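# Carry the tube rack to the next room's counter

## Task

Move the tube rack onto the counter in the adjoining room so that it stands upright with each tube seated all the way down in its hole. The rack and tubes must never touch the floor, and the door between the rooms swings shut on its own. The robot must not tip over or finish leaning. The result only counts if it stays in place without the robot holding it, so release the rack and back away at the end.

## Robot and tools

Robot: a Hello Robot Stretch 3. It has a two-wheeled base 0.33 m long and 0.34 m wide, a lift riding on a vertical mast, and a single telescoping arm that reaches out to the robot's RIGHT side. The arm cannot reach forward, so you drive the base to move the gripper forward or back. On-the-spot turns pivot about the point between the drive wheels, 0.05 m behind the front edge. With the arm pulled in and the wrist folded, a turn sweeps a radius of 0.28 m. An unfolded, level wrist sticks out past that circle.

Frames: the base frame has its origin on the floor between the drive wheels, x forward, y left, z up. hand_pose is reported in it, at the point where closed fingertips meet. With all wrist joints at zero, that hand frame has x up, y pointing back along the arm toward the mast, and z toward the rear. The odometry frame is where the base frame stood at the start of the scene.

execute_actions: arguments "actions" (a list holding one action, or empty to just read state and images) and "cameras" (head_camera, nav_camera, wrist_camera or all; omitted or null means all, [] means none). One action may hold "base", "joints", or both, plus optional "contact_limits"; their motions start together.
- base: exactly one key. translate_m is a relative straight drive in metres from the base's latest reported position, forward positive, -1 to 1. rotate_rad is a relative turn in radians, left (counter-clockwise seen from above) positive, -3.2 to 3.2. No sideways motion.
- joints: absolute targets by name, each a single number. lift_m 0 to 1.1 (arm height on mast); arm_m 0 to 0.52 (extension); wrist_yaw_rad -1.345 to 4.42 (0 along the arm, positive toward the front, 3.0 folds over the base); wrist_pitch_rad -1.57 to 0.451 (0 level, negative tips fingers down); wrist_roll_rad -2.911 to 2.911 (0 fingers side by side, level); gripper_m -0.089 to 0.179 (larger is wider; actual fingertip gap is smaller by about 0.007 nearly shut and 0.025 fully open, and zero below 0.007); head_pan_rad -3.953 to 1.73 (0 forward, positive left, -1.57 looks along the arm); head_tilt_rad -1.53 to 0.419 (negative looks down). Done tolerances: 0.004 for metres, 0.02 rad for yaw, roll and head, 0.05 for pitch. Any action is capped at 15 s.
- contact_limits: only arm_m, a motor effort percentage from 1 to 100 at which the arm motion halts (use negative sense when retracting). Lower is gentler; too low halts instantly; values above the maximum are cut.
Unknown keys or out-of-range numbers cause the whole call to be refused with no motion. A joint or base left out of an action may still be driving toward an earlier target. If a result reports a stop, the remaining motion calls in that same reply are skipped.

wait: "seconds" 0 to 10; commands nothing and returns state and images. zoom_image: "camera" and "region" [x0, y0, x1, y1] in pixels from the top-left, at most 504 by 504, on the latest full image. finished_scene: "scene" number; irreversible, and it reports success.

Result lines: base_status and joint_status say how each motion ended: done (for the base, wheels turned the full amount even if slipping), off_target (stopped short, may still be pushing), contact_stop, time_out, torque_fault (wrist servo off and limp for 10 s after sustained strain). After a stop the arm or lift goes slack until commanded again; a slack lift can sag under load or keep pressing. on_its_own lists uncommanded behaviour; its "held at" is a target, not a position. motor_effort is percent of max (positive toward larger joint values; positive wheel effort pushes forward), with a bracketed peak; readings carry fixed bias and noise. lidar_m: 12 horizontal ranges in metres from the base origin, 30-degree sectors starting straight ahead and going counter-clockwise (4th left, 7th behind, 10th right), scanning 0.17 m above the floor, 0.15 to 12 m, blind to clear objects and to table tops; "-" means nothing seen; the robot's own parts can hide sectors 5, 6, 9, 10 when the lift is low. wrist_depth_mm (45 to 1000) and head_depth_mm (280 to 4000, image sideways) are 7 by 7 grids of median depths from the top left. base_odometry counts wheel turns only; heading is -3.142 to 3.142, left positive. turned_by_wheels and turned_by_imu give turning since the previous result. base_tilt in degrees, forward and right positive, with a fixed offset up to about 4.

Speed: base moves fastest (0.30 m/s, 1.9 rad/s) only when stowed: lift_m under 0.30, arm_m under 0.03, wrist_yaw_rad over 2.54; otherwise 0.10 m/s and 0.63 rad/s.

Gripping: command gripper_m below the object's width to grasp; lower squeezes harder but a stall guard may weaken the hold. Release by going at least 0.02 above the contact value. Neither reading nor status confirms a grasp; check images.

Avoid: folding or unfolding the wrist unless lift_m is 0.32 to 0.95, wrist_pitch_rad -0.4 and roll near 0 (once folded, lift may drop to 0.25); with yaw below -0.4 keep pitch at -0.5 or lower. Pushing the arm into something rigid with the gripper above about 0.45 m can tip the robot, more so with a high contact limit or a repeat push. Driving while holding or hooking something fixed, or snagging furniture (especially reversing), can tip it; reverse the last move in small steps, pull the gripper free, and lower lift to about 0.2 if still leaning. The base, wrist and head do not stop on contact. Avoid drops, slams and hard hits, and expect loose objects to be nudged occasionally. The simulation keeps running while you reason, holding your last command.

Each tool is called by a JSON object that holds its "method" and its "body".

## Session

{"method": "execute_actions", "body": {"actions": []}}

Scene clock: 0.00 s.
base_odometry: x=+0.000 y=+0.000 heading=+0.000 (m, m, rad; odometry frame)
turned_by_wheels: +0.000 (rad since the last result)
turned_by_imu: +0.000 (rad since the last result)
base_tilt: forward=+1.4 right=-1.6 (deg)
lidar_m: 0.64 0.76 0.68 0.69 0.82 1.69 3.15 1.73 1.85 1.16 0.71 0.63
head_depth_mm: 545 551 556 562 566 573 578 / 562 567 571 578 583 591 598 / 579 584 590 597 603 609 616 / 597 603 610 615 623 628 635 / 615 623 630 635 644 650 657 / 635 640 651 658 665 672 682 / 658 665 673 682 688 697 706
base_status: not commanded
joint_positions: lift_m=+0.428 arm_m=-0.003 wrist_yaw_rad=+3.102 wrist_pitch_rad=-0.533 wrist_roll_rad=-0.001 gripper_m=+0.037 head_pan_rad=-0.013 head_tilt_rad=-0.010
joint_status: not commanded
motor_effort: left_wheel=+1 right_wheel=+0 lift_m=+34 arm_m=-1 wrist_yaw_rad=+0 wrist_pitch_rad=+7 wrist_roll_rad=+0 gripper_m=+0 head_pan_rad=+0 head_tilt_rad=+1 (%)
hand_pose: x=-0.0129 y=+0.0661 z=+0.4156 quat_wxyz=(+0.200, +0.685, +0.173, +0.679) (m; base frame)
wrist_depth_mm: 988 866 - 717 653 601 572 / - - - 808 726 651 614 / - - - 881 813 720 672 / 959 954 908 895 846 796 732 / 773 758 753 734 753 718 708 / 657 644 659 624 639 615 606 / 558 560 - - 524 533 529
pictures: head_camera (sideways: a quarter turn clockwise sets it upright), nav_camera (sideways: a quarter turn counterclockwise sets it upright), wrist_camera
Images, in order (width x height): head_camera 896x504, nav_camera 672x504, wrist_camera 644x364.

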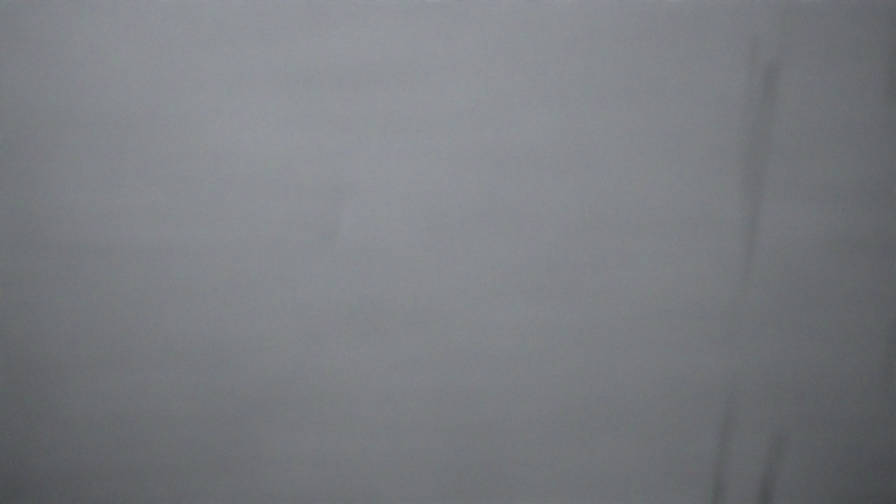

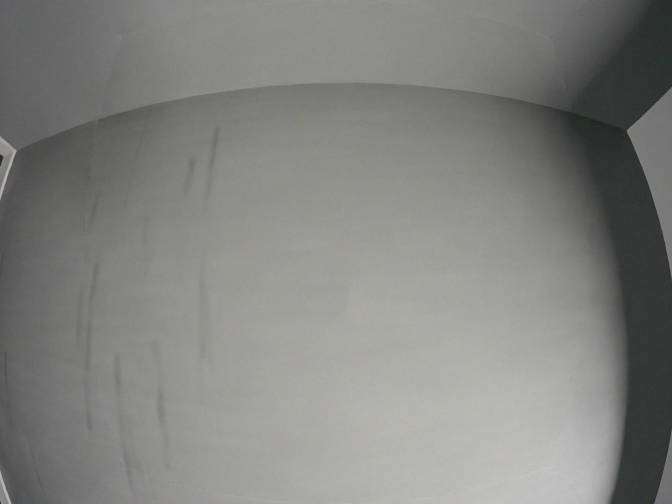

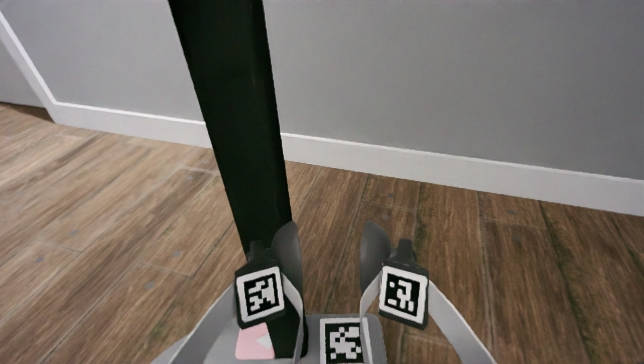

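{"method": "execute_actions", "body": {"actions": [{"joints": {"head_pan_rad": -2.75, "head_tilt_rad": -0.35, "lift_m": 0.29}}], "cameras": ["head_camera", "nav_camera"]}}

Scene clock: 2.47 s.
base_odometry: x=+0.000 y=+0.000 heading=+0.000 (m, m, rad; odometry frame)
turned_by_wheels: +0.000 (rad since the last result)
turned_by_imu: -0.001 (rad since the last result)
base_tilt: forward=+1.4 right=-1.7 (deg)
lidar_m: 0.64 0.76 0.68 0.69 0.82 1.69 3.13 1.72 1.85 1.16 0.71 0.64
head_depth_mm: 2964 3100 3264 3359 2406 1815 1476 / 3070 3293 3488 3428 2391 1829 1483 / 2740 2953 3192 3222 2376 1813 1485 / 2456 2591 2811 2946 2371 1838 1482 / 2236 2364 2451 2697 2380 1825 1484 / 2027 2135 1688 2353 2124 1811 1478 / 1875 1964 1697 2154 2257 1815 1489
base_status: not commanded
joint_positions: lift_m=+0.291 arm_m=-0.003 wrist_yaw_rad=+3.102 wrist_pitch_rad=-0.533 wrist_roll_rad=-0.001 gripper_m=+0.037 head_pan_rad=-2.743 head_tilt_rad=-0.346
joint_status: all done
motor_effort: left_wheel=+1(0) right_wheel=+0(0) lift_m=+17(28) arm_m=-1(1) wrist_yaw_rad=+0(1) wrist_pitch_rad=+7(7) wrist_roll_rad=+0(0) gripper_m=+0(0) head_pan_rad=-3(37) head_tilt_rad=-2(16) (%)
hand_pose: x=-0.0129 y=+0.0661 z=+0.2784 quat_wxyz=(+0.200, +0.685, +0.173, +0.679) (m; base frame)
wrist_depth_mm: 974 859 - 701 657 610 567 / - 970 - 795 726 668 622 / 903 894 868 815 759 718 664 / 702 678 682 669 659 635 633 / 574 562 572 567 555 534 532 / 484 501 - - - 457 453 / 433 - - - 394 397 395
pictures: head_camera (sideways: a quarter turn clockwise sets it upright), nav_camera (sideways: a quarter turn counterclockwise sets it upright)
Images, in order (width x height): head_camera 896x504, nav_camera 672x504.

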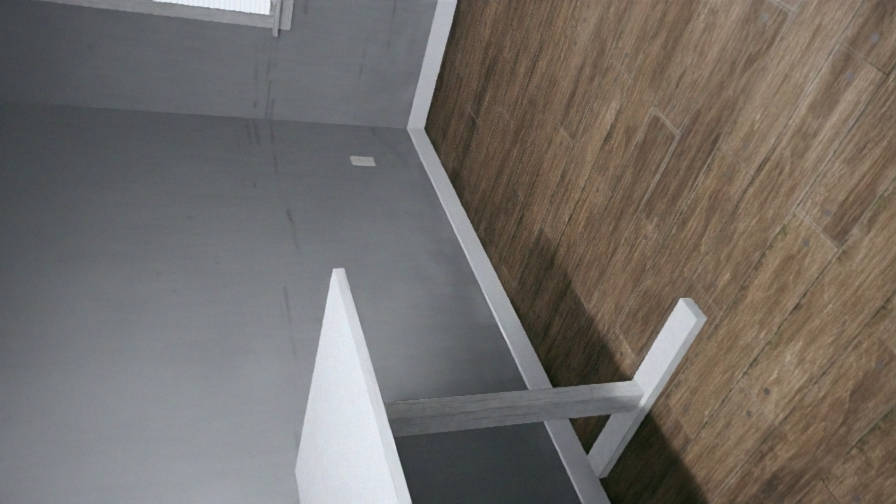

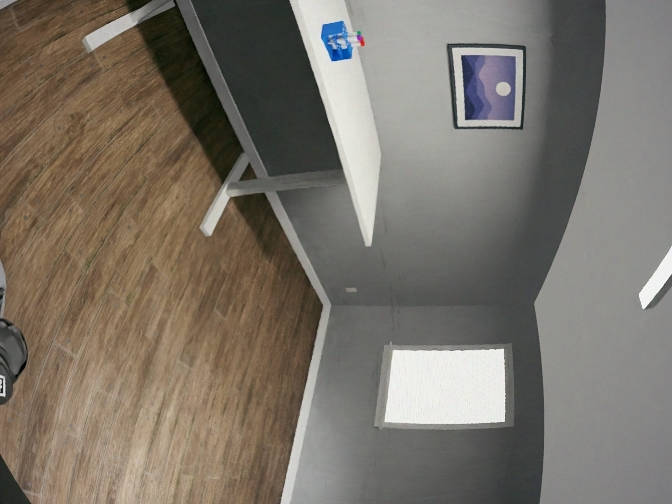

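{"method": "execute_actions", "body": {"actions": [{"base": {"rotate_rad": 0.95}, "joints": {"head_pan_rad": -2.98, "head_tilt_rad": -0.3}}], "cameras": ["head_camera", "nav_camera"]}}

Scene clock: 5.23 s.
base_odometry: x=+0.000 y=+0.000 heading=+0.950 (m, m, rad; odometry frame)
turned_by_wheels: +0.950 (rad since the last result)
turned_by_imu: +0.944 (rad since the last result)
base_tilt: forward=+1.4 right=-1.7 (deg)
lidar_m: 0.68 0.68 0.77 1.27 3.13 1.73 1.85 1.39 0.76 0.64 0.64 0.72
head_depth_mm: 1672 1789 1860 2044 2195 1906 1520 / 1648 1777 1817 2009 2166 1892 1535 / 1633 1743 1798 1318 2110 1907 1533 / 1615 1715 1789 1234 2092 1899 1527 / 1603 1691 1754 1321 2046 1892 1532 / 1578 1674 1747 1332 2028 1848 1530 / 1566 1651 1709 1211 1964 1847 1526
base_status: done
joint_positions: lift_m=+0.291 arm_m=-0.003 wrist_yaw_rad=+3.102 wrist_pitch_rad=-0.533 wrist_roll_rad=-0.001 gripper_m=+0.037 head_pan_rad=-2.973 head_tilt_rad=-0.309
joint_status: all done
motor_effort: left_wheel=-2(12) right_wheel=+3(7) lift_m=+16(16) arm_m=-1(1) wrist_yaw_rad=-1(0) wrist_pitch_rad=+7(7) wrist_roll_rad=+0(0) gripper_m=+0(0) head_pan_rad=-3(19) head_tilt_rad=+3(7) (%)
hand_pose: x=-0.0129 y=+0.0661 z=+0.2784 quat_wxyz=(+0.200, +0.685, +0.173, +0.679) (m; base frame)
wrist_depth_mm: - - - - - 816 617 / - - - - - 842 638 / 906 898 857 851 834 778 665 / 702 689 684 664 661 646 609 / 572 568 574 577 554 529 530 / 489 497 - - - 458 449 / 433 - - - 394 402 397
pictures: head_camera (sideways: a quarter turn clockwise sets it upright), nav_camera (sideways: a quarter turn counterclockwise sets it upright)
Images, in order (width x height): head_camera 896x504, nav_camera 672x504.

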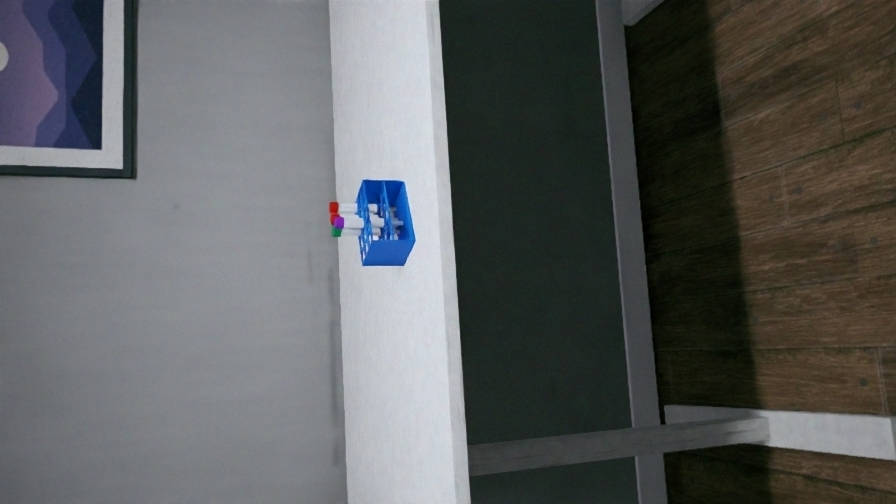

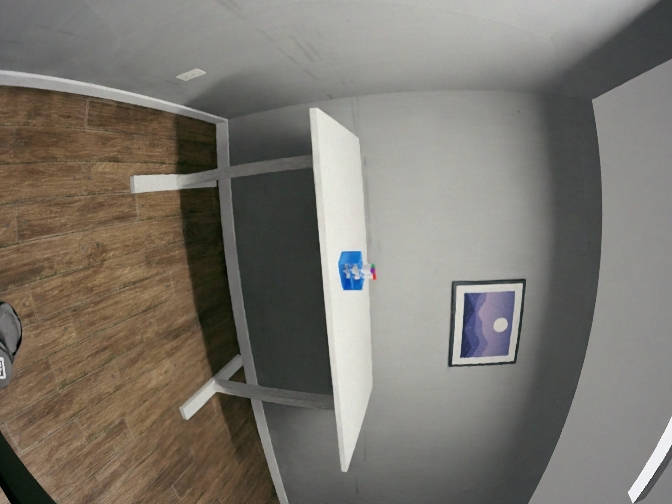

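{"method": "zoom_image", "body": {"camera": "head_camera", "region": [310, 160, 470, 290]}}

Region (310, 160, 470, 290) of head_camera's 896x504 image, scaled by 3.150, with more detail than that image has; it fills the top 410 rows of this view, and the rest is white.

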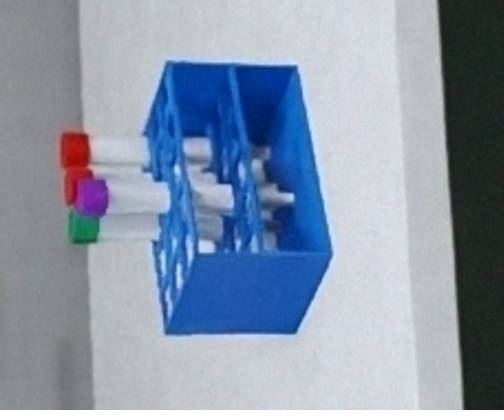

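{"method": "execute_actions", "body": {"actions": [{"base": {"rotate_rad": -0.47}, "joints": {"head_pan_rad": -3.93, "head_tilt_rad": -0.3, "lift_m": 0.40, "wrist_pitch_rad": -0.4, "arm_m": 0.06}}]}}

Scene clock: 10.30 s.
base_odometry: x=+0.000 y=+0.000 heading=+0.480 (m, m, rad; odometry frame)
turned_by_wheels: -0.470 (rad since the last result)
turned_by_imu: -0.469 (rad since the last result)
base_tilt: forward=+1.4 right=-1.7 (deg)
lidar_m: 0.74 0.68 0.68 0.80 1.40 3.14 1.73 1.85 1.26 0.73 0.64 0.64
head_depth_mm: - - - - - - - / - - - - - - - / 2697 2910 3117 3316 2519 1912 1524 / 2731 2922 3081 3272 2510 1924 1534 / 2762 2901 3068 3241 2512 1911 1522 / 2775 2915 3101 3289 2545 1907 1537 / 2695 2921 3078 3286 2535 1911 1538
base_status: done
joint_positions: lift_m=+0.399 arm_m=+0.060 wrist_yaw_rad=+3.102 wrist_pitch_rad=-0.422 wrist_roll_rad=-0.001 gripper_m=+0.037 head_pan_rad=-3.923 head_tilt_rad=-0.309
joint_status: all done
motor_effort: left_wheel=+4(13) right_wheel=-1(6) lift_m=+52(54) arm_m=+2(3) wrist_yaw_rad=+0(1) wrist_pitch_rad=+12(13) wrist_roll_rad=+0(0) gripper_m=+0(0) head_pan_rad=-3(36) head_tilt_rad=+3(1) (%)
hand_pose: x=-0.0123 y=+0.0191 z=+0.4111 quat_wxyz=(+0.162, +0.694, +0.135, +0.689) (m; base frame)
wrist_depth_mm: - - - - 792 653 560 / - - - - 850 686 579 / - - - - 922 730 616 / - - - - 930 789 648 / 854 835 809 797 804 767 680 / 677 682 699 661 666 648 638 / 577 580 - - 543 550 547
pictures: head_camera (sideways: a quarter turn clockwise sets it upright), nav_camera (sideways: a quarter turn counterclockwise sets it upright), wrist_camera
Images, in order (width x height): head_camera 896x504, nav_camera 672x504, wrist_camera 644x364.

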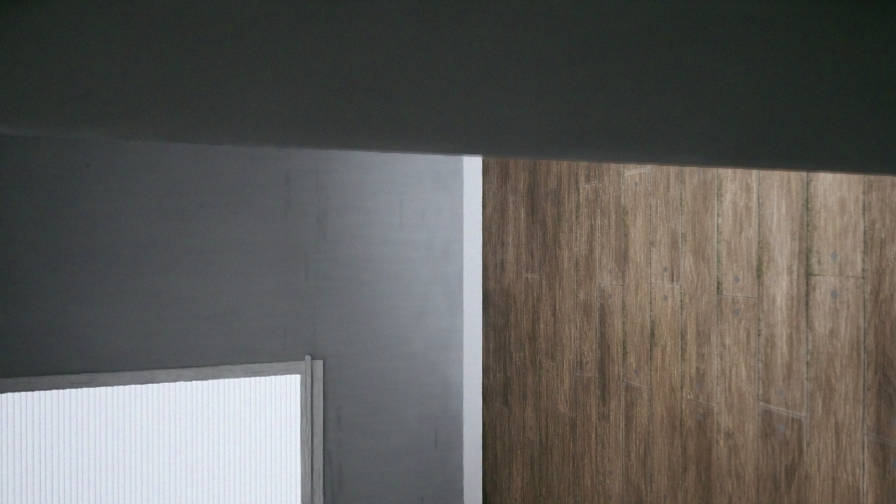

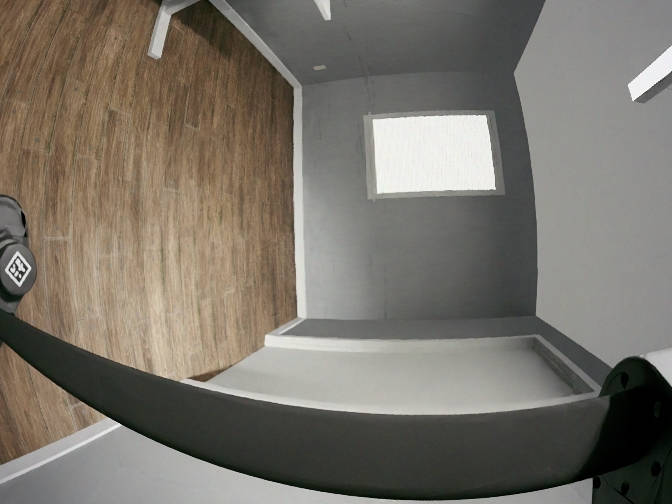

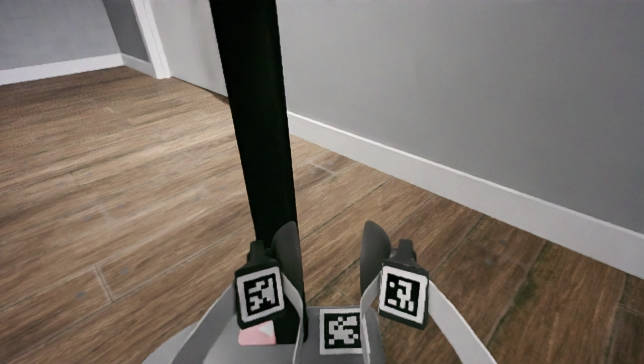

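{"method": "execute_actions", "body": {"actions": [{"base": {"translate_m": -0.716}, "joints": {"head_pan_rad": 1.5, "head_tilt_rad": -0.35, "lift_m": 1.09, "wrist_pitch_rad": -0.79, "wrist_yaw_rad": 0.0, "arm_m": 0.27}}]}}

Scene clock: 18.70 s.
base_odometry: x=-0.635 y=-0.331 heading=+0.480 (m, m, rad; odometry frame)
turned_by_wheels: +0.000 (rad since the last result)
turned_by_imu: -0.002 (rad since the last result)
base_tilt: forward=+1.5 right=-1.7 (deg)
lidar_m: 1.32 1.19 1.19 1.39 2.44 2.64 1.03 1.02 1.34 1.11 1.14 1.14
head_depth_mm: 1082 1141 1206 1279 1370 1449 1469 / 1153 1226 1293 1381 1471 1581 1472 / 1249 1309 1399 1506 1597 1690 1475 / 1413 1526 1627 1750 1881 1825 1485 / 1545 1653 1783 1928 2095 1818 1486 / 1681 1821 1977 2147 2294 1814 1482 / 1837 1941 2117 2331 2377 1830 1490
base_status: done
joint_positions: lift_m=+1.089 arm_m=+0.270 wrist_yaw_rad=+0.003 wrist_pitch_rad=-0.797 wrist_roll_rad=-0.001 gripper_m=+0.037 head_pan_rad=+1.493 head_tilt_rad=-0.346
joint_status: all done
motor_effort: left_wheel=+4(5) right_wheel=-1(5) lift_m=+51(53) arm_m=+2(1) wrist_yaw_rad=-3(2) wrist_pitch_rad=+4(11) wrist_roll_rad=+0(0) gripper_m=+0(0) head_pan_rad=+3(36) head_tilt_rad=-2(7) (%)
hand_pose: x=-0.0210 y=-0.5765 z=+1.0280 quat_wxyz=(+0.653, +0.276, -0.651, -0.273) (m; base frame)
wrist_depth_mm: 605 688 459 452 449 433 426 / 648 775 415 383 376 369 361 / 682 837 - 342 322 318 297 / 760 945 - - 291 280 272 / 846 - - - - 251 247 / 927 - - - - - 225 / - - - - - - 214
pictures: head_camera (sideways: a quarter turn clockwise sets it upright), nav_camera (sideways: a quarter turn counterclockwise sets it upright), wrist_camera
Images, in order (width x height): head_camera 896x504, nav_camera 672x504, wrist_camera 644x364.

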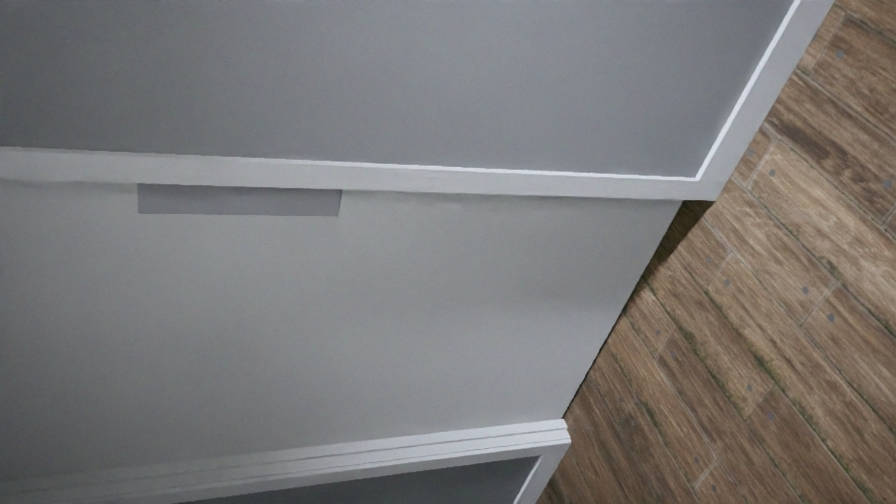

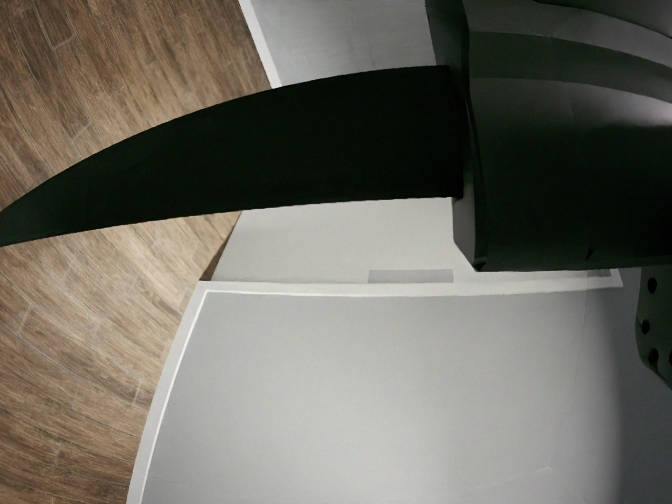

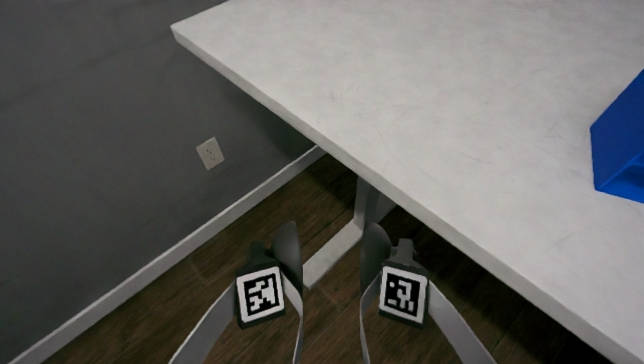

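{"method": "execute_actions", "body": {"actions": [{"base": {"rotate_rad": -0.365}, "joints": {"head_pan_rad": -1.5, "head_tilt_rad": -0.5, "lift_m": 1.064, "gripper_m": 0.179, "arm_m": 0.33}}]}}

Scene clock: 22.17 s.
base_odometry: x=-0.635 y=-0.331 heading=+0.115 (m, m, rad; odometry frame)
turned_by_wheels: -0.365 (rad since the last result)
turned_by_imu: -0.365 (rad since the last result)
base_tilt: forward=+1.5 right=-1.7 (deg)
lidar_m: 1.15 1.27 1.19 1.21 1.65 2.64 2.10 1.03 1.34 1.11 1.13 1.13
head_depth_mm: 1105 - 978 680 1584 1581 1329 / 1171 - 771 682 1703 1578 1328 / 1231 1342 - 682 1780 1575 1328 / 1302 1395 1049 715 1845 1577 1326 / 1373 1466 984 763 1724 1539 1329 / 1448 1567 981 1243 1870 1578 1328 / 1357 1426 979 1590 1732 1581 1321
base_status: done
joint_positions: lift_m=+1.065 arm_m=+0.330 wrist_yaw_rad=+0.002 wrist_pitch_rad=-0.797 wrist_roll_rad=-0.001 gripper_m=+0.179 head_pan_rad=-1.493 head_tilt_rad=-0.494
joint_status: all done
motor_effort: left_wheel=+4(11) right_wheel=-1(6) lift_m=+16(46) arm_m=+2(5) wrist_yaw_rad=-3(4) wrist_pitch_rad=+4(4) wrist_roll_rad=+0(0) gripper_m=+1(81) head_pan_rad=-3(37) head_tilt_rad=-4(12) (%)
hand_pose: x=-0.0212 y=-0.6364 z=+1.0032 quat_wxyz=(+0.652, +0.276, -0.651, -0.274) (m; base frame)
wrist_depth_mm: 419 420 409 409 201 373 382 / 357 354 345 314 205 317 320 / 304 297 297 246 232 269 278 / 265 263 261 249 245 247 246 / 245 234 230 227 225 225 220 / 934 209 208 205 203 201 203 / 967 - 197 187 185 184 177
pictures: head_camera (sideways: a quarter turn clockwise sets it upright), nav_camera (sideways: a quarter turn counterclockwise sets it upright), wrist_camera
Images, in order (width x height): head_camera 896x504, nav_camera 672x504, wrist_camera 644x364.

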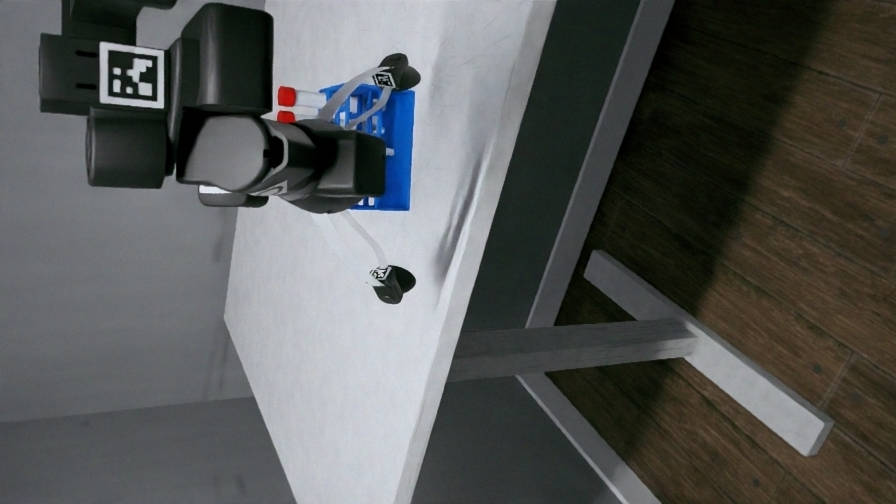

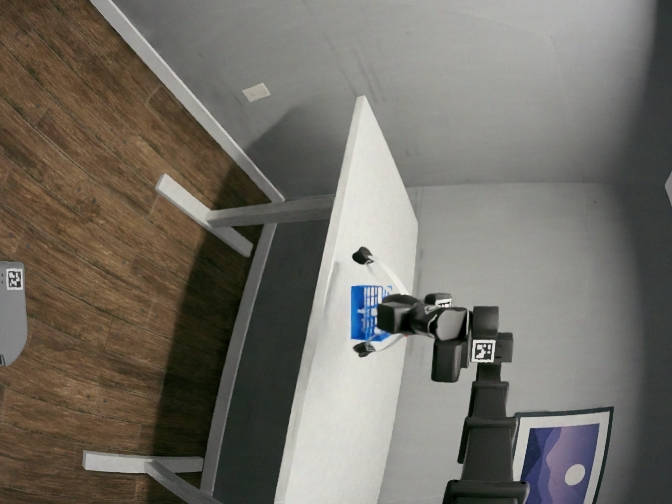

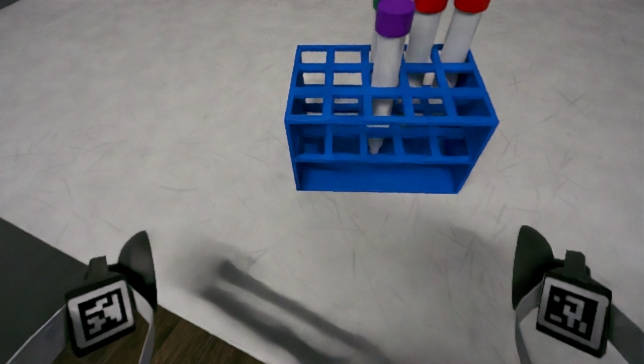

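{"method": "zoom_image", "body": {"camera": "wrist_camera", "region": [270, 0, 520, 210]}}

Region (270, 0, 520, 210) of wrist_camera's 644x364 image, scaled by 2.016; it fills the top 423 rows of this view, and the rest is white.

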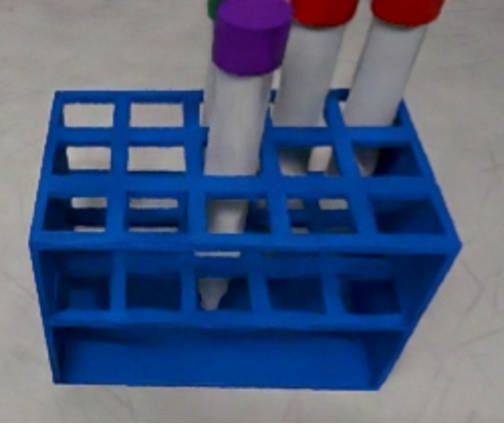

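{"method": "execute_actions", "body": {"actions": [{"base": {"translate_m": -0.033}, "joints": {"arm_m": 0.372, "wrist_yaw_rad": -0.02}}], "cameras": ["head_camera", "wrist_camera"]}}

Scene clock: 25.73 s.
base_odometry: x=-0.668 y=-0.335 heading=+0.115 (m, m, rad; odometry frame)
turned_by_wheels: +0.000 (rad since the last result)
turned_by_imu: -0.001 (rad since the last result)
base_tilt: forward=+1.5 right=-1.7 (deg)
lidar_m: 1.18 1.29 1.20 1.22 1.67 2.61 2.08 1.00 1.32 1.13 1.12 1.16
head_depth_mm: 1100 1199 976 683 1576 1570 1331 / 1153 - 975 681 1673 1587 1324 / 1220 1333 827 684 1767 1578 1322 / 1288 1381 1049 713 1818 1573 1324 / 1357 1447 978 746 1869 1551 1328 / 1423 1561 979 783 1823 1535 1328 / 1388 1472 981 1620 1762 1570 1323
base_status: done
joint_positions: lift_m=+1.065 arm_m=+0.372 wrist_yaw_rad=-0.017 wrist_pitch_rad=-0.797 wrist_roll_rad=-0.001 gripper_m=+0.179 head_pan_rad=-1.493 head_tilt_rad=-0.494
joint_status: all done
motor_effort: left_wheel=+4(6) right_wheel=-2(5) lift_m=+16(16) arm_m=+2(3) wrist_yaw_rad=-4(5) wrist_pitch_rad=+4(4) wrist_roll_rad=+0(0) gripper_m=+0(0) head_pan_rad=-3(3) head_tilt_rad=-3(2) (%)
hand_pose: x=-0.0243 y=-0.6783 z=+1.0032 quat_wxyz=(+0.650, +0.269, -0.653, -0.280) (m; base frame)
wrist_depth_mm: 421 417 409 389 165 387 379 / 353 350 342 185 197 328 324 / 305 301 219 187 195 283 280 / 266 262 209 205 193 249 246 / 235 235 227 222 220 227 220 / 212 208 208 205 203 201 203 / - 188 188 186 185 183 177
pictures: head_camera (sideways: a quarter turn clockwise sets it upright), wrist_camera
Images, in order (width x height): head_camera 896x504, wrist_camera 644x364.

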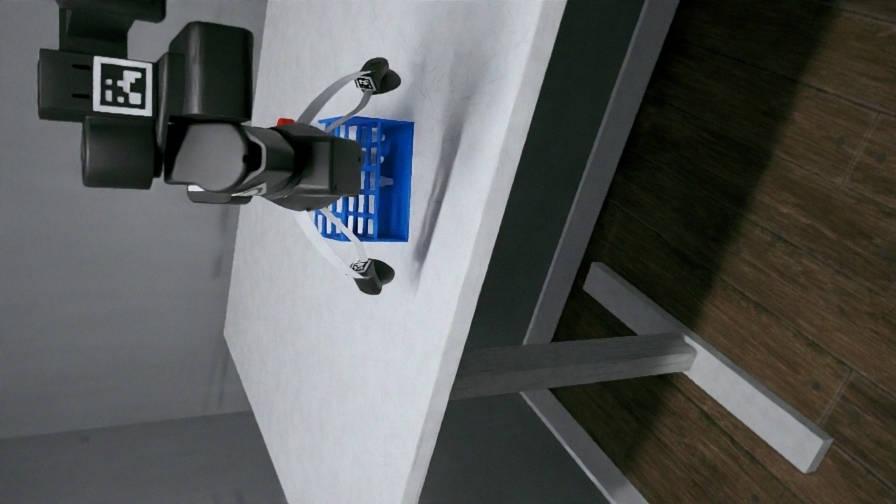

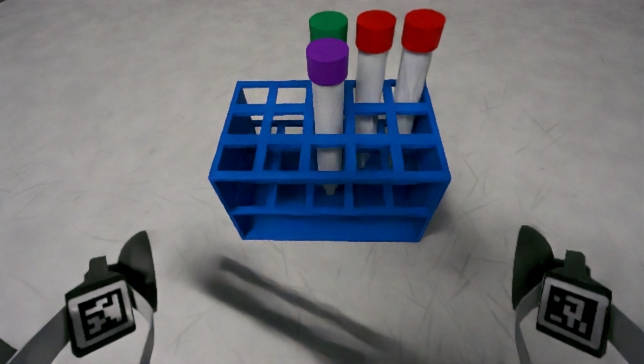

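{"method": "execute_actions", "body": {"actions": [{"joints": {"arm_m": 0.46}}], "cameras": ["head_camera", "wrist_camera"]}}

Scene clock: 28.20 s.
base_odometry: x=-0.668 y=-0.335 heading=+0.115 (m, m, rad; odometry frame)
turned_by_wheels: +0.000 (rad since the last result)
turned_by_imu: -0.001 (rad since the last result)
base_tilt: forward=+1.5 right=-1.7 (deg)
lidar_m: 1.18 1.29 1.21 1.22 1.67 2.61 2.08 1.00 1.33 1.14 1.11 1.16
head_depth_mm: 1110 1204 976 681 1562 1584 1328 / 1148 1302 870 682 1674 1586 1333 / 1223 1328 772 681 1761 1571 1322 / 1291 1383 981 711 1823 1570 1324 / 1351 1455 981 748 1877 1532 1326 / 1425 1561 981 783 1835 1539 1318 / 1398 1461 976 1630 1765 1572 1322
base_status: not commanded
joint_positions: lift_m=+1.065 arm_m=+0.460 wrist_yaw_rad=-0.017 wrist_pitch_rad=-0.797 wrist_roll_rad=-0.001 gripper_m=+0.179 head_pan_rad=-1.493 head_tilt_rad=-0.494
joint_status: all done
motor_effort: left_wheel=+4(4) right_wheel=-1(1) lift_m=+16(16) arm_m=+2(3) wrist_yaw_rad=-2(3) wrist_pitch_rad=+4(4) wrist_roll_rad=+0(0) gripper_m=+0(0) head_pan_rad=-4(3) head_tilt_rad=-2(2) (%)
hand_pose: x=-0.0244 y=-0.7663 z=+1.0032 quat_wxyz=(+0.650, +0.269, -0.653, -0.280) (m; base frame)
wrist_depth_mm: 426 415 410 403 397 386 380 / 356 350 342 334 330 326 321 / 301 299 297 289 280 283 278 / 266 262 257 114 120 242 246 / 234 234 150 98 141 222 221 / 212 209 131 126 132 140 202 / - 185 149 156 154 140 176
pictures: head_camera (sideways: a quarter turn clockwise sets it upright), wrist_camera
Images, in order (width x height): head_camera 896x504, wrist_camera 644x364.

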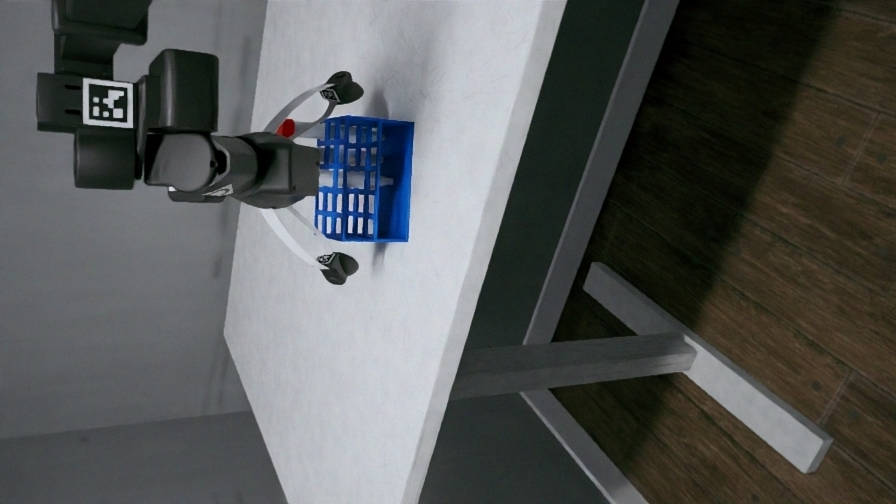

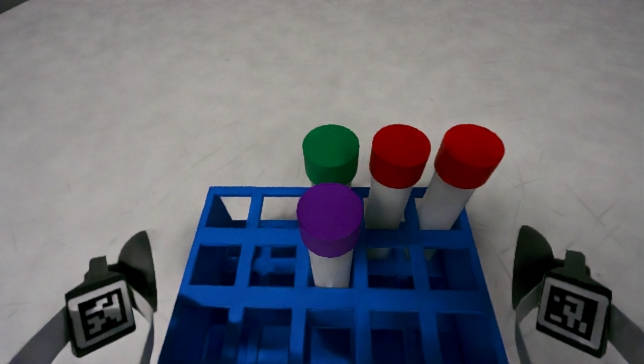

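{"method": "execute_actions", "body": {"actions": [{"joints": {"gripper_m": 0.093}}], "cameras": ["head_camera", "wrist_camera"]}}

Scene clock: 29.73 s.
base_odometry: x=-0.668 y=-0.335 heading=+0.115 (m, m, rad; odometry frame)
turned_by_wheels: +0.000 (rad since the last result)
turned_by_imu: +0.000 (rad since the last result)
base_tilt: forward=+1.5 right=-1.7 (deg)
lidar_m: 1.19 1.29 1.20 1.23 1.67 2.61 2.08 1.00 1.33 1.13 1.12 1.16
head_depth_mm: 1098 1208 982 684 1570 1577 1325 / 1145 1304 874 682 1674 1573 1319 / 1213 1325 771 681 1777 1582 1328 / 1290 1392 980 715 1821 1576 1330 / 1361 1445 979 747 1887 1542 1325 / 1428 1561 978 785 1818 1543 1315 / 1391 1473 979 1615 1769 1586 1318
base_status: not commanded
joint_positions: lift_m=+1.065 arm_m=+0.460 wrist_yaw_rad=-0.017 wrist_pitch_rad=-0.797 wrist_roll_rad=+0.000 gripper_m=+0.094 head_pan_rad=-1.493 head_tilt_rad=-0.494
joint_status: all done
motor_effort: left_wheel=+5(4) right_wheel=-2(2) lift_m=+16(16) arm_m=+2(2) wrist_yaw_rad=-3(3) wrist_pitch_rad=+4(4) wrist_roll_rad=+0(0) gripper_m=-17(93) head_pan_rad=-3(3) head_tilt_rad=-3(2) (%)
hand_pose: x=-0.0244 y=-0.7664 z=+1.0033 quat_wxyz=(+0.650, +0.269, -0.654, -0.280) (m; base frame)
wrist_depth_mm: 426 422 409 405 394 388 381 / 357 352 346 338 333 329 323 / 305 301 297 289 279 282 280 / 265 263 260 114 120 244 247 / 235 234 152 98 141 227 222 / 211 - 134 128 131 132 200 / 196 185 150 156 154 140 183
pictures: head_camera (sideways: a quarter turn clockwise sets it upright), wrist_camera
Images, in order (width x height): head_camera 896x504, wrist_camera 644x364.

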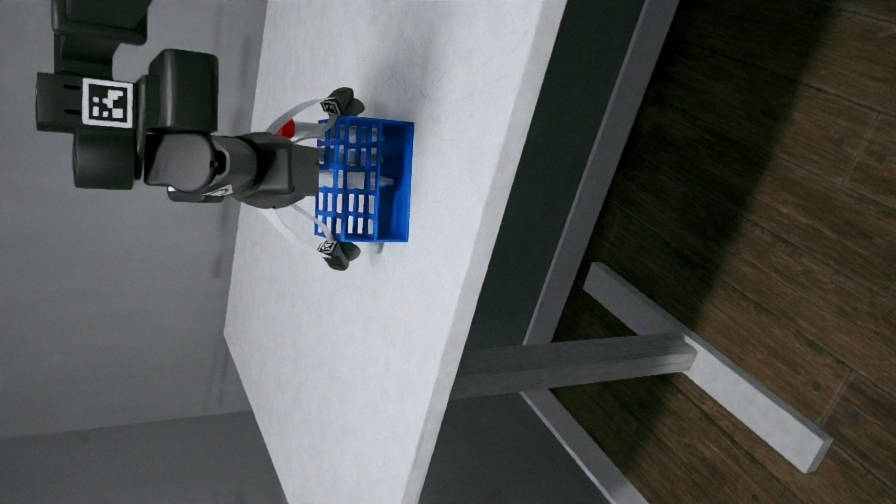

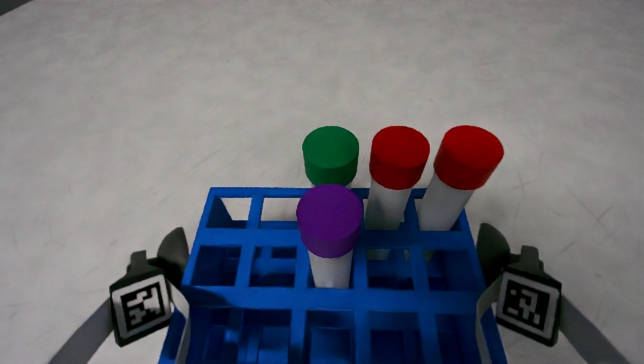

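{"method": "execute_actions", "body": {"actions": [{"joints": {"lift_m": 1.095}}], "cameras": ["head_camera", "wrist_camera"]}}

Scene clock: 30.87 s.
base_odometry: x=-0.668 y=-0.335 heading=+0.115 (m, m, rad; odometry frame)
turned_by_wheels: +0.000 (rad since the last result)
turned_by_imu: +0.000 (rad since the last result)
base_tilt: forward=+1.5 right=-1.5 (deg)
lidar_m: 1.18 1.29 1.20 1.23 1.66 2.61 2.08 1.00 1.32 1.13 1.12 1.16
head_depth_mm: 1148 1201 983 683 1572 1595 1332 / - 1280 873 683 1658 1574 1327 / 1238 - 756 681 1775 1568 1329 / 1284 1392 923 712 1825 1580 1321 / 1361 1443 982 745 1877 1542 1316 / 1430 1560 975 782 1806 1543 1327 / 1385 1478 978 1621 1759 1577 1323
base_status: not commanded
joint_positions: lift_m=+1.094 arm_m=+0.460 wrist_yaw_rad=-0.018 wrist_pitch_rad=-0.803 wrist_roll_rad=+0.000 gripper_m=+0.094 head_pan_rad=-1.493 head_tilt_rad=-0.494
joint_status: all done
motor_effort: left_wheel=+5(4) right_wheel=-2(2) lift_m=+52(54) arm_m=+3(2) wrist_yaw_rad=-3(3) wrist_pitch_rad=+7(7) wrist_roll_rad=+0(1) gripper_m=-16(17) head_pan_rad=-3(3) head_tilt_rad=-4(3) (%)
hand_pose: x=-0.0244 y=-0.7653 z=+1.0320 quat_wxyz=(+0.649, +0.271, -0.653, -0.282) (m; base frame)
wrist_depth_mm: 490 474 465 454 448 435 424 / 398 397 392 382 378 371 365 / 346 341 336 331 326 322 315 / 303 296 294 109 104 269 278 / 267 266 148 92 137 254 251 / 242 245 134 127 130 141 227 / 222 211 152 157 157 141 208
pictures: head_camera (sideways: a quarter turn clockwise sets it upright), wrist_camera
Images, in order (width x height): head_camera 896x504, wrist_camera 644x364.

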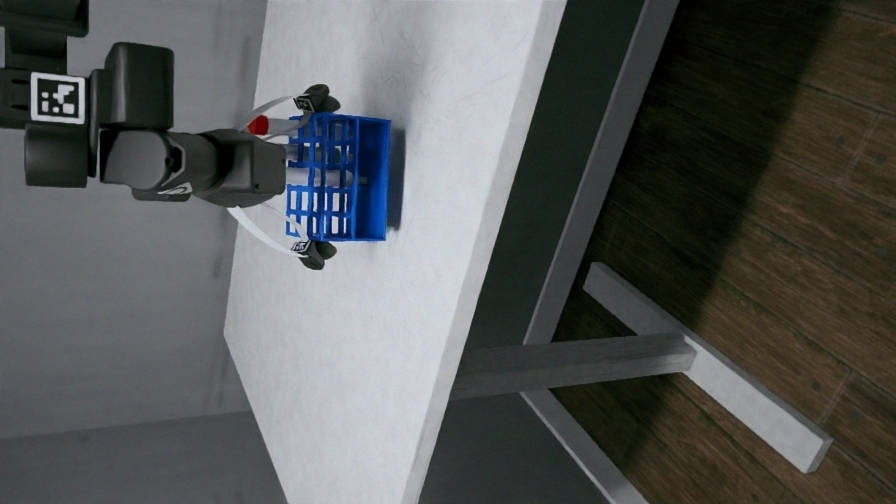

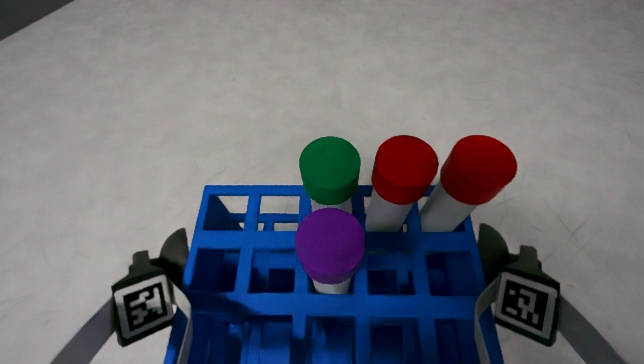

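{"method": "execute_actions", "body": {"actions": [], "cameras": ["wrist_camera"]}}

Scene clock: 30.97 s.
base_odometry: x=-0.668 y=-0.335 heading=+0.115 (m, m, rad; odometry frame)
turned_by_wheels: +0.000 (rad since the last result)
turned_by_imu: +0.000 (rad since the last result)
base_tilt: forward=+1.5 right=-1.6 (deg)
lidar_m: 1.18 1.29 1.20 1.23 1.67 2.61 2.08 1.00 1.32 1.13 1.12 1.16
head_depth_mm: 1145 1204 980 682 1568 1582 1330 / - 1278 873 683 1667 1577 1335 / 1240 - 755 683 1765 1588 1326 / 1290 1385 921 713 1837 1573 1334 / 1355 1450 981 746 1878 1544 1314 / 1428 1554 978 783 1817 1530 1326 / 1395 1469 975 1633 1763 1568 1319
base_status: not commanded
joint_positions: lift_m=+1.094 arm_m=+0.460 wrist_yaw_rad=-0.018 wrist_pitch_rad=-0.803 wrist_roll_rad=+0.000 gripper_m=+0.094 head_pan_rad=-1.493 head_tilt_rad=-0.494
joint_status: all done
motor_effort: left_wheel=+3(4) right_wheel=-2(2) lift_m=+52(54) arm_m=+2(2) wrist_yaw_rad=-2(3) wrist_pitch_rad=+7(7) wrist_roll_rad=-1(1) gripper_m=-17(17) head_pan_rad=-3(3) head_tilt_rad=-2(3) (%)
hand_pose: x=-0.0244 y=-0.7653 z=+1.0320 quat_wxyz=(+0.649, +0.271, -0.653, -0.282) (m; base frame)
wrist_depth_mm: 493 473 460 450 444 438 431 / 400 395 389 383 376 372 364 / 345 341 337 330 328 322 316 / 299 296 294 109 105 269 280 / 269 266 148 92 137 254 251 / 241 245 134 127 130 140 227 / 224 211 153 157 156 140 209
pictures: wrist_camera
Images, in order (width x height): wrist_camera 644x364.

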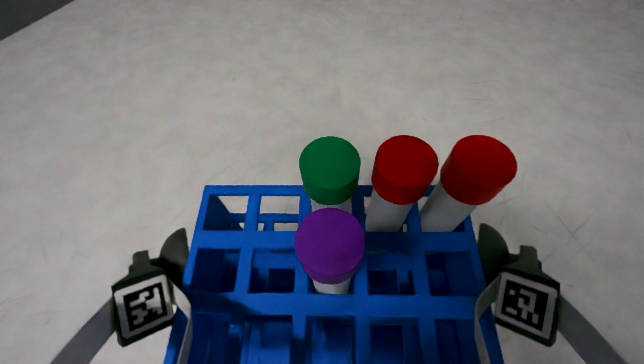

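{"method": "wait", "body": {"seconds": 2}}

Scene clock: 33.03 s.
base_odometry: x=-0.668 y=-0.335 heading=+0.115 (m, m, rad; odometry frame)
turned_by_wheels: +0.000 (rad since the last result)
turned_by_imu: -0.001 (rad since the last result)
base_tilt: forward=+1.4 right=-1.6 (deg)
lidar_m: 1.18 1.29 1.20 1.23 1.67 2.61 2.08 1.00 1.33 1.13 1.11 1.17
head_depth_mm: 1144 1209 977 683 1565 1569 1328 / - 1272 869 682 1669 1569 1324 / 1239 - 754 680 1771 1569 1323 / 1290 1387 921 713 1834 1566 1319 / 1361 1443 975 744 1875 1541 1322 / 1435 1551 980 785 1821 1534 1322 / 1396 1464 977 1629 1765 1576 1324
base_status: not commanded
joint_positions: lift_m=+1.094 arm_m=+0.460 wrist_yaw_rad=-0.018 wrist_pitch_rad=-0.803 wrist_roll_rad=+0.000 gripper_m=+0.094 head_pan_rad=-1.493 head_tilt_rad=-0.494
joint_status: all done
motor_effort: left_wheel=+4(4) right_wheel=-2(2) lift_m=+52(54) arm_m=+2(2) wrist_yaw_rad=-3(3) wrist_pitch_rad=+7(7) wrist_roll_rad=-1(1) gripper_m=-16(17) head_pan_rad=-3(3) head_tilt_rad=-3(3) (%)
hand_pose: x=-0.0244 y=-0.7653 z=+1.0320 quat_wxyz=(+0.649, +0.271, -0.653, -0.282) (m; base frame)
wrist_depth_mm: 492 466 462 453 442 435 429 / 406 395 393 384 376 368 364 / 345 339 337 330 327 317 314 / 302 297 292 109 105 269 281 / 267 264 147 92 138 253 250 / 241 245 135 127 130 141 228 / 223 211 152 158 157 141 209
wait: 2.00 s; at rest by 0.20 s
pictures: head_camera (sideways: a quarter turn clockwise sets it upright), nav_camera (sideways: a quarter turn counterclockwise sets it upright), wrist_camera
Images, in order (width x height): head_camera 896x504, nav_camera 672x504, wrist_camera 644x364.

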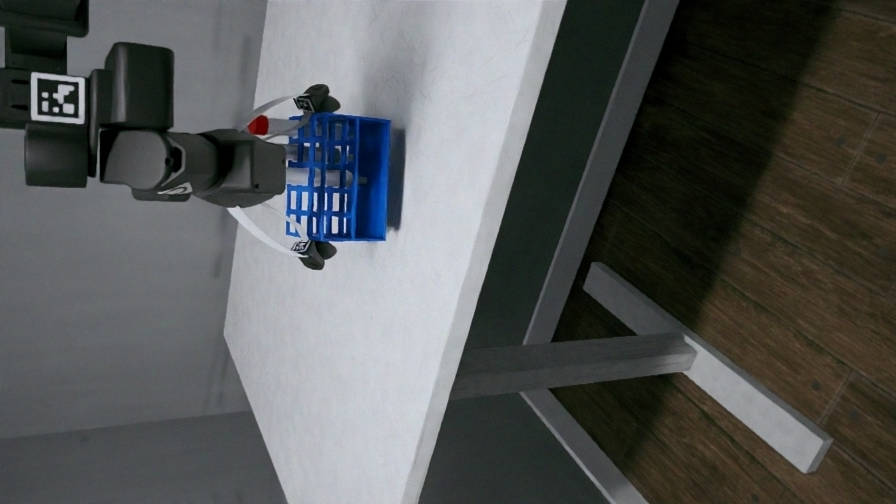

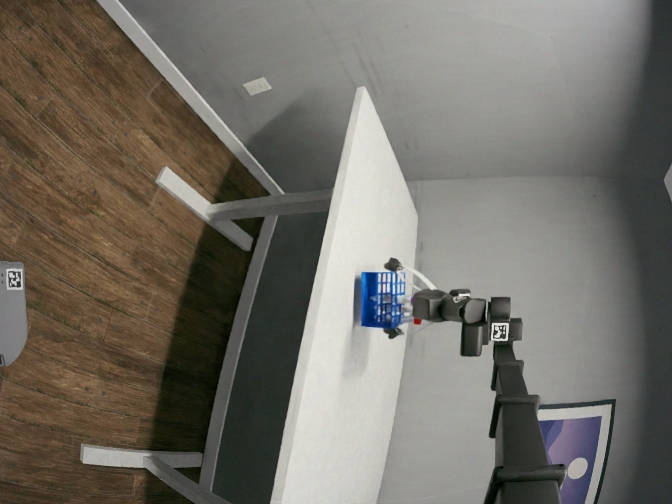

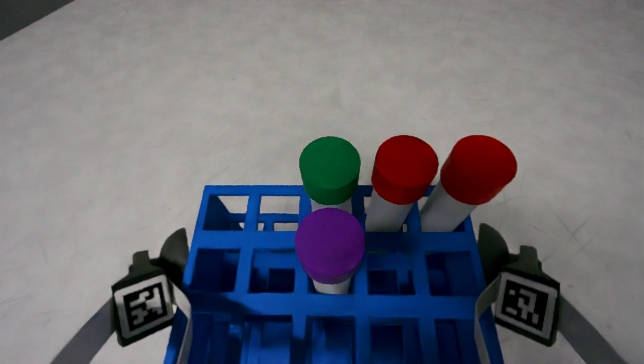

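{"method": "execute_actions", "body": {"actions": [{"base": {"rotate_rad": 2.01}, "joints": {"lift_m": 1.098, "arm_m": 0.2, "wrist_yaw_rad": 4.4, "head_pan_rad": -0.2, "head_tilt_rad": -0.55}}]}}

Scene clock: 39.37 s.
base_odometry: x=-0.668 y=-0.335 heading=+2.125 (m, m, rad; odometry frame)
turned_by_wheels: +2.010 (rad since the last result)
turned_by_imu: +2.004 (rad since the last result)
base_tilt: forward=+1.5 right=-1.7 (deg)
lidar_m: 1.55 2.61 2.35 1.00 1.32 1.33 1.12 1.17 1.17 1.34 1.21 1.21
head_depth_mm: 1065 1153 1256 1370 1517 1505 1286 / 1128 1224 1342 1479 1658 1510 1288 / 1202 1306 1441 1602 1741 1519 1284 / 1364 1509 1662 1869 1839 1517 1284 / 1462 1618 1824 2042 1826 1514 1289 / 1587 1757 1994 2205 1838 1521 1281 / 1722 1941 2181 2334 1832 1509 1286
base_status: done
joint_positions: lift_m=+1.097 arm_m=+0.200 wrist_yaw_rad=+4.397 wrist_pitch_rad=-0.804 wrist_roll_rad=+0.000 gripper_m=+0.094 head_pan_rad=-0.207 head_tilt_rad=-0.543
joint_status: all done
motor_effort: left_wheel=-2(10) right_wheel=+2(8) lift_m=+52(55) arm_m=-4(9) wrist_yaw_rad=+3(6) wrist_pitch_rad=+8(8) wrist_roll_rad=-1(1) gripper_m=-16(16) head_pan_rad=+3(36) head_tilt_rad=-3(4) (%)
hand_pose: x=-0.1738 y=-0.2953 z=+1.0347 quat_wxyz=(-0.158, +0.364, +0.606, +0.690) (m; base frame)
wrist_depth_mm: 686 854 - - - - - / 736 916 - - - - - / 793 981 - - - - - / 835 - - 109 105 - - / 897 - 148 92 137 - - / 955 - 134 127 131 140 - / 980 - 153 158 156 141 -
pictures: head_camera (sideways: a quarter turn clockwise sets it upright), nav_camera (sideways: a quarter turn counterclockwise sets it upright), wrist_camera
Images, in order (width x height): head_camera 896x504, nav_camera 672x504, wrist_camera 644x364.

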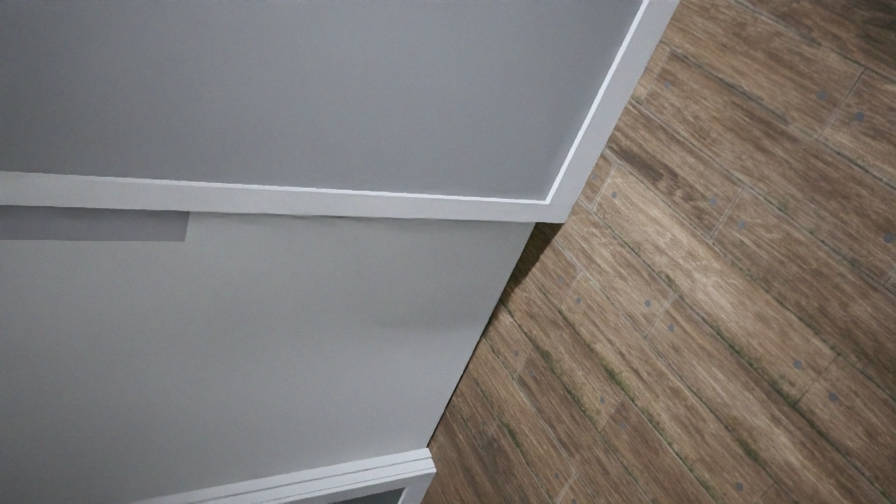

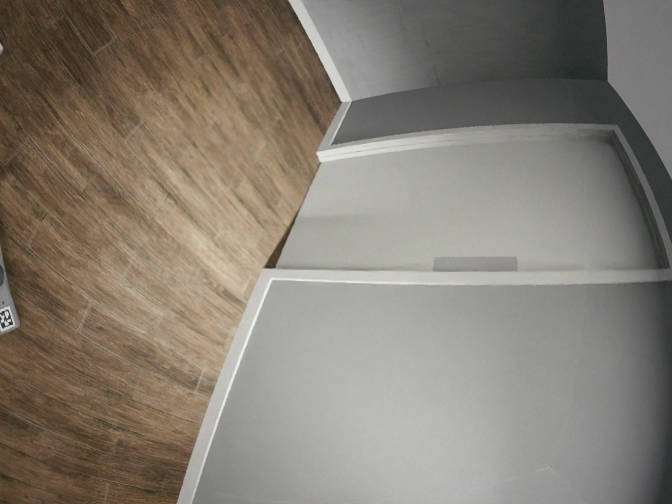

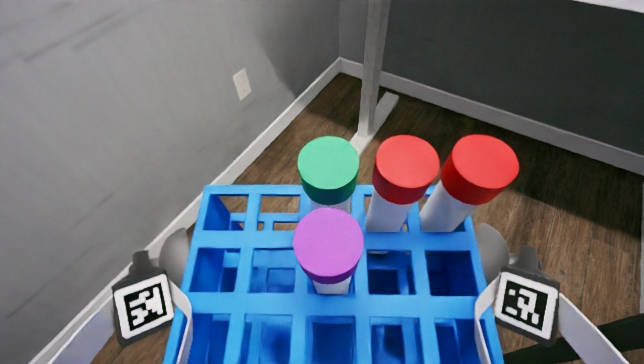

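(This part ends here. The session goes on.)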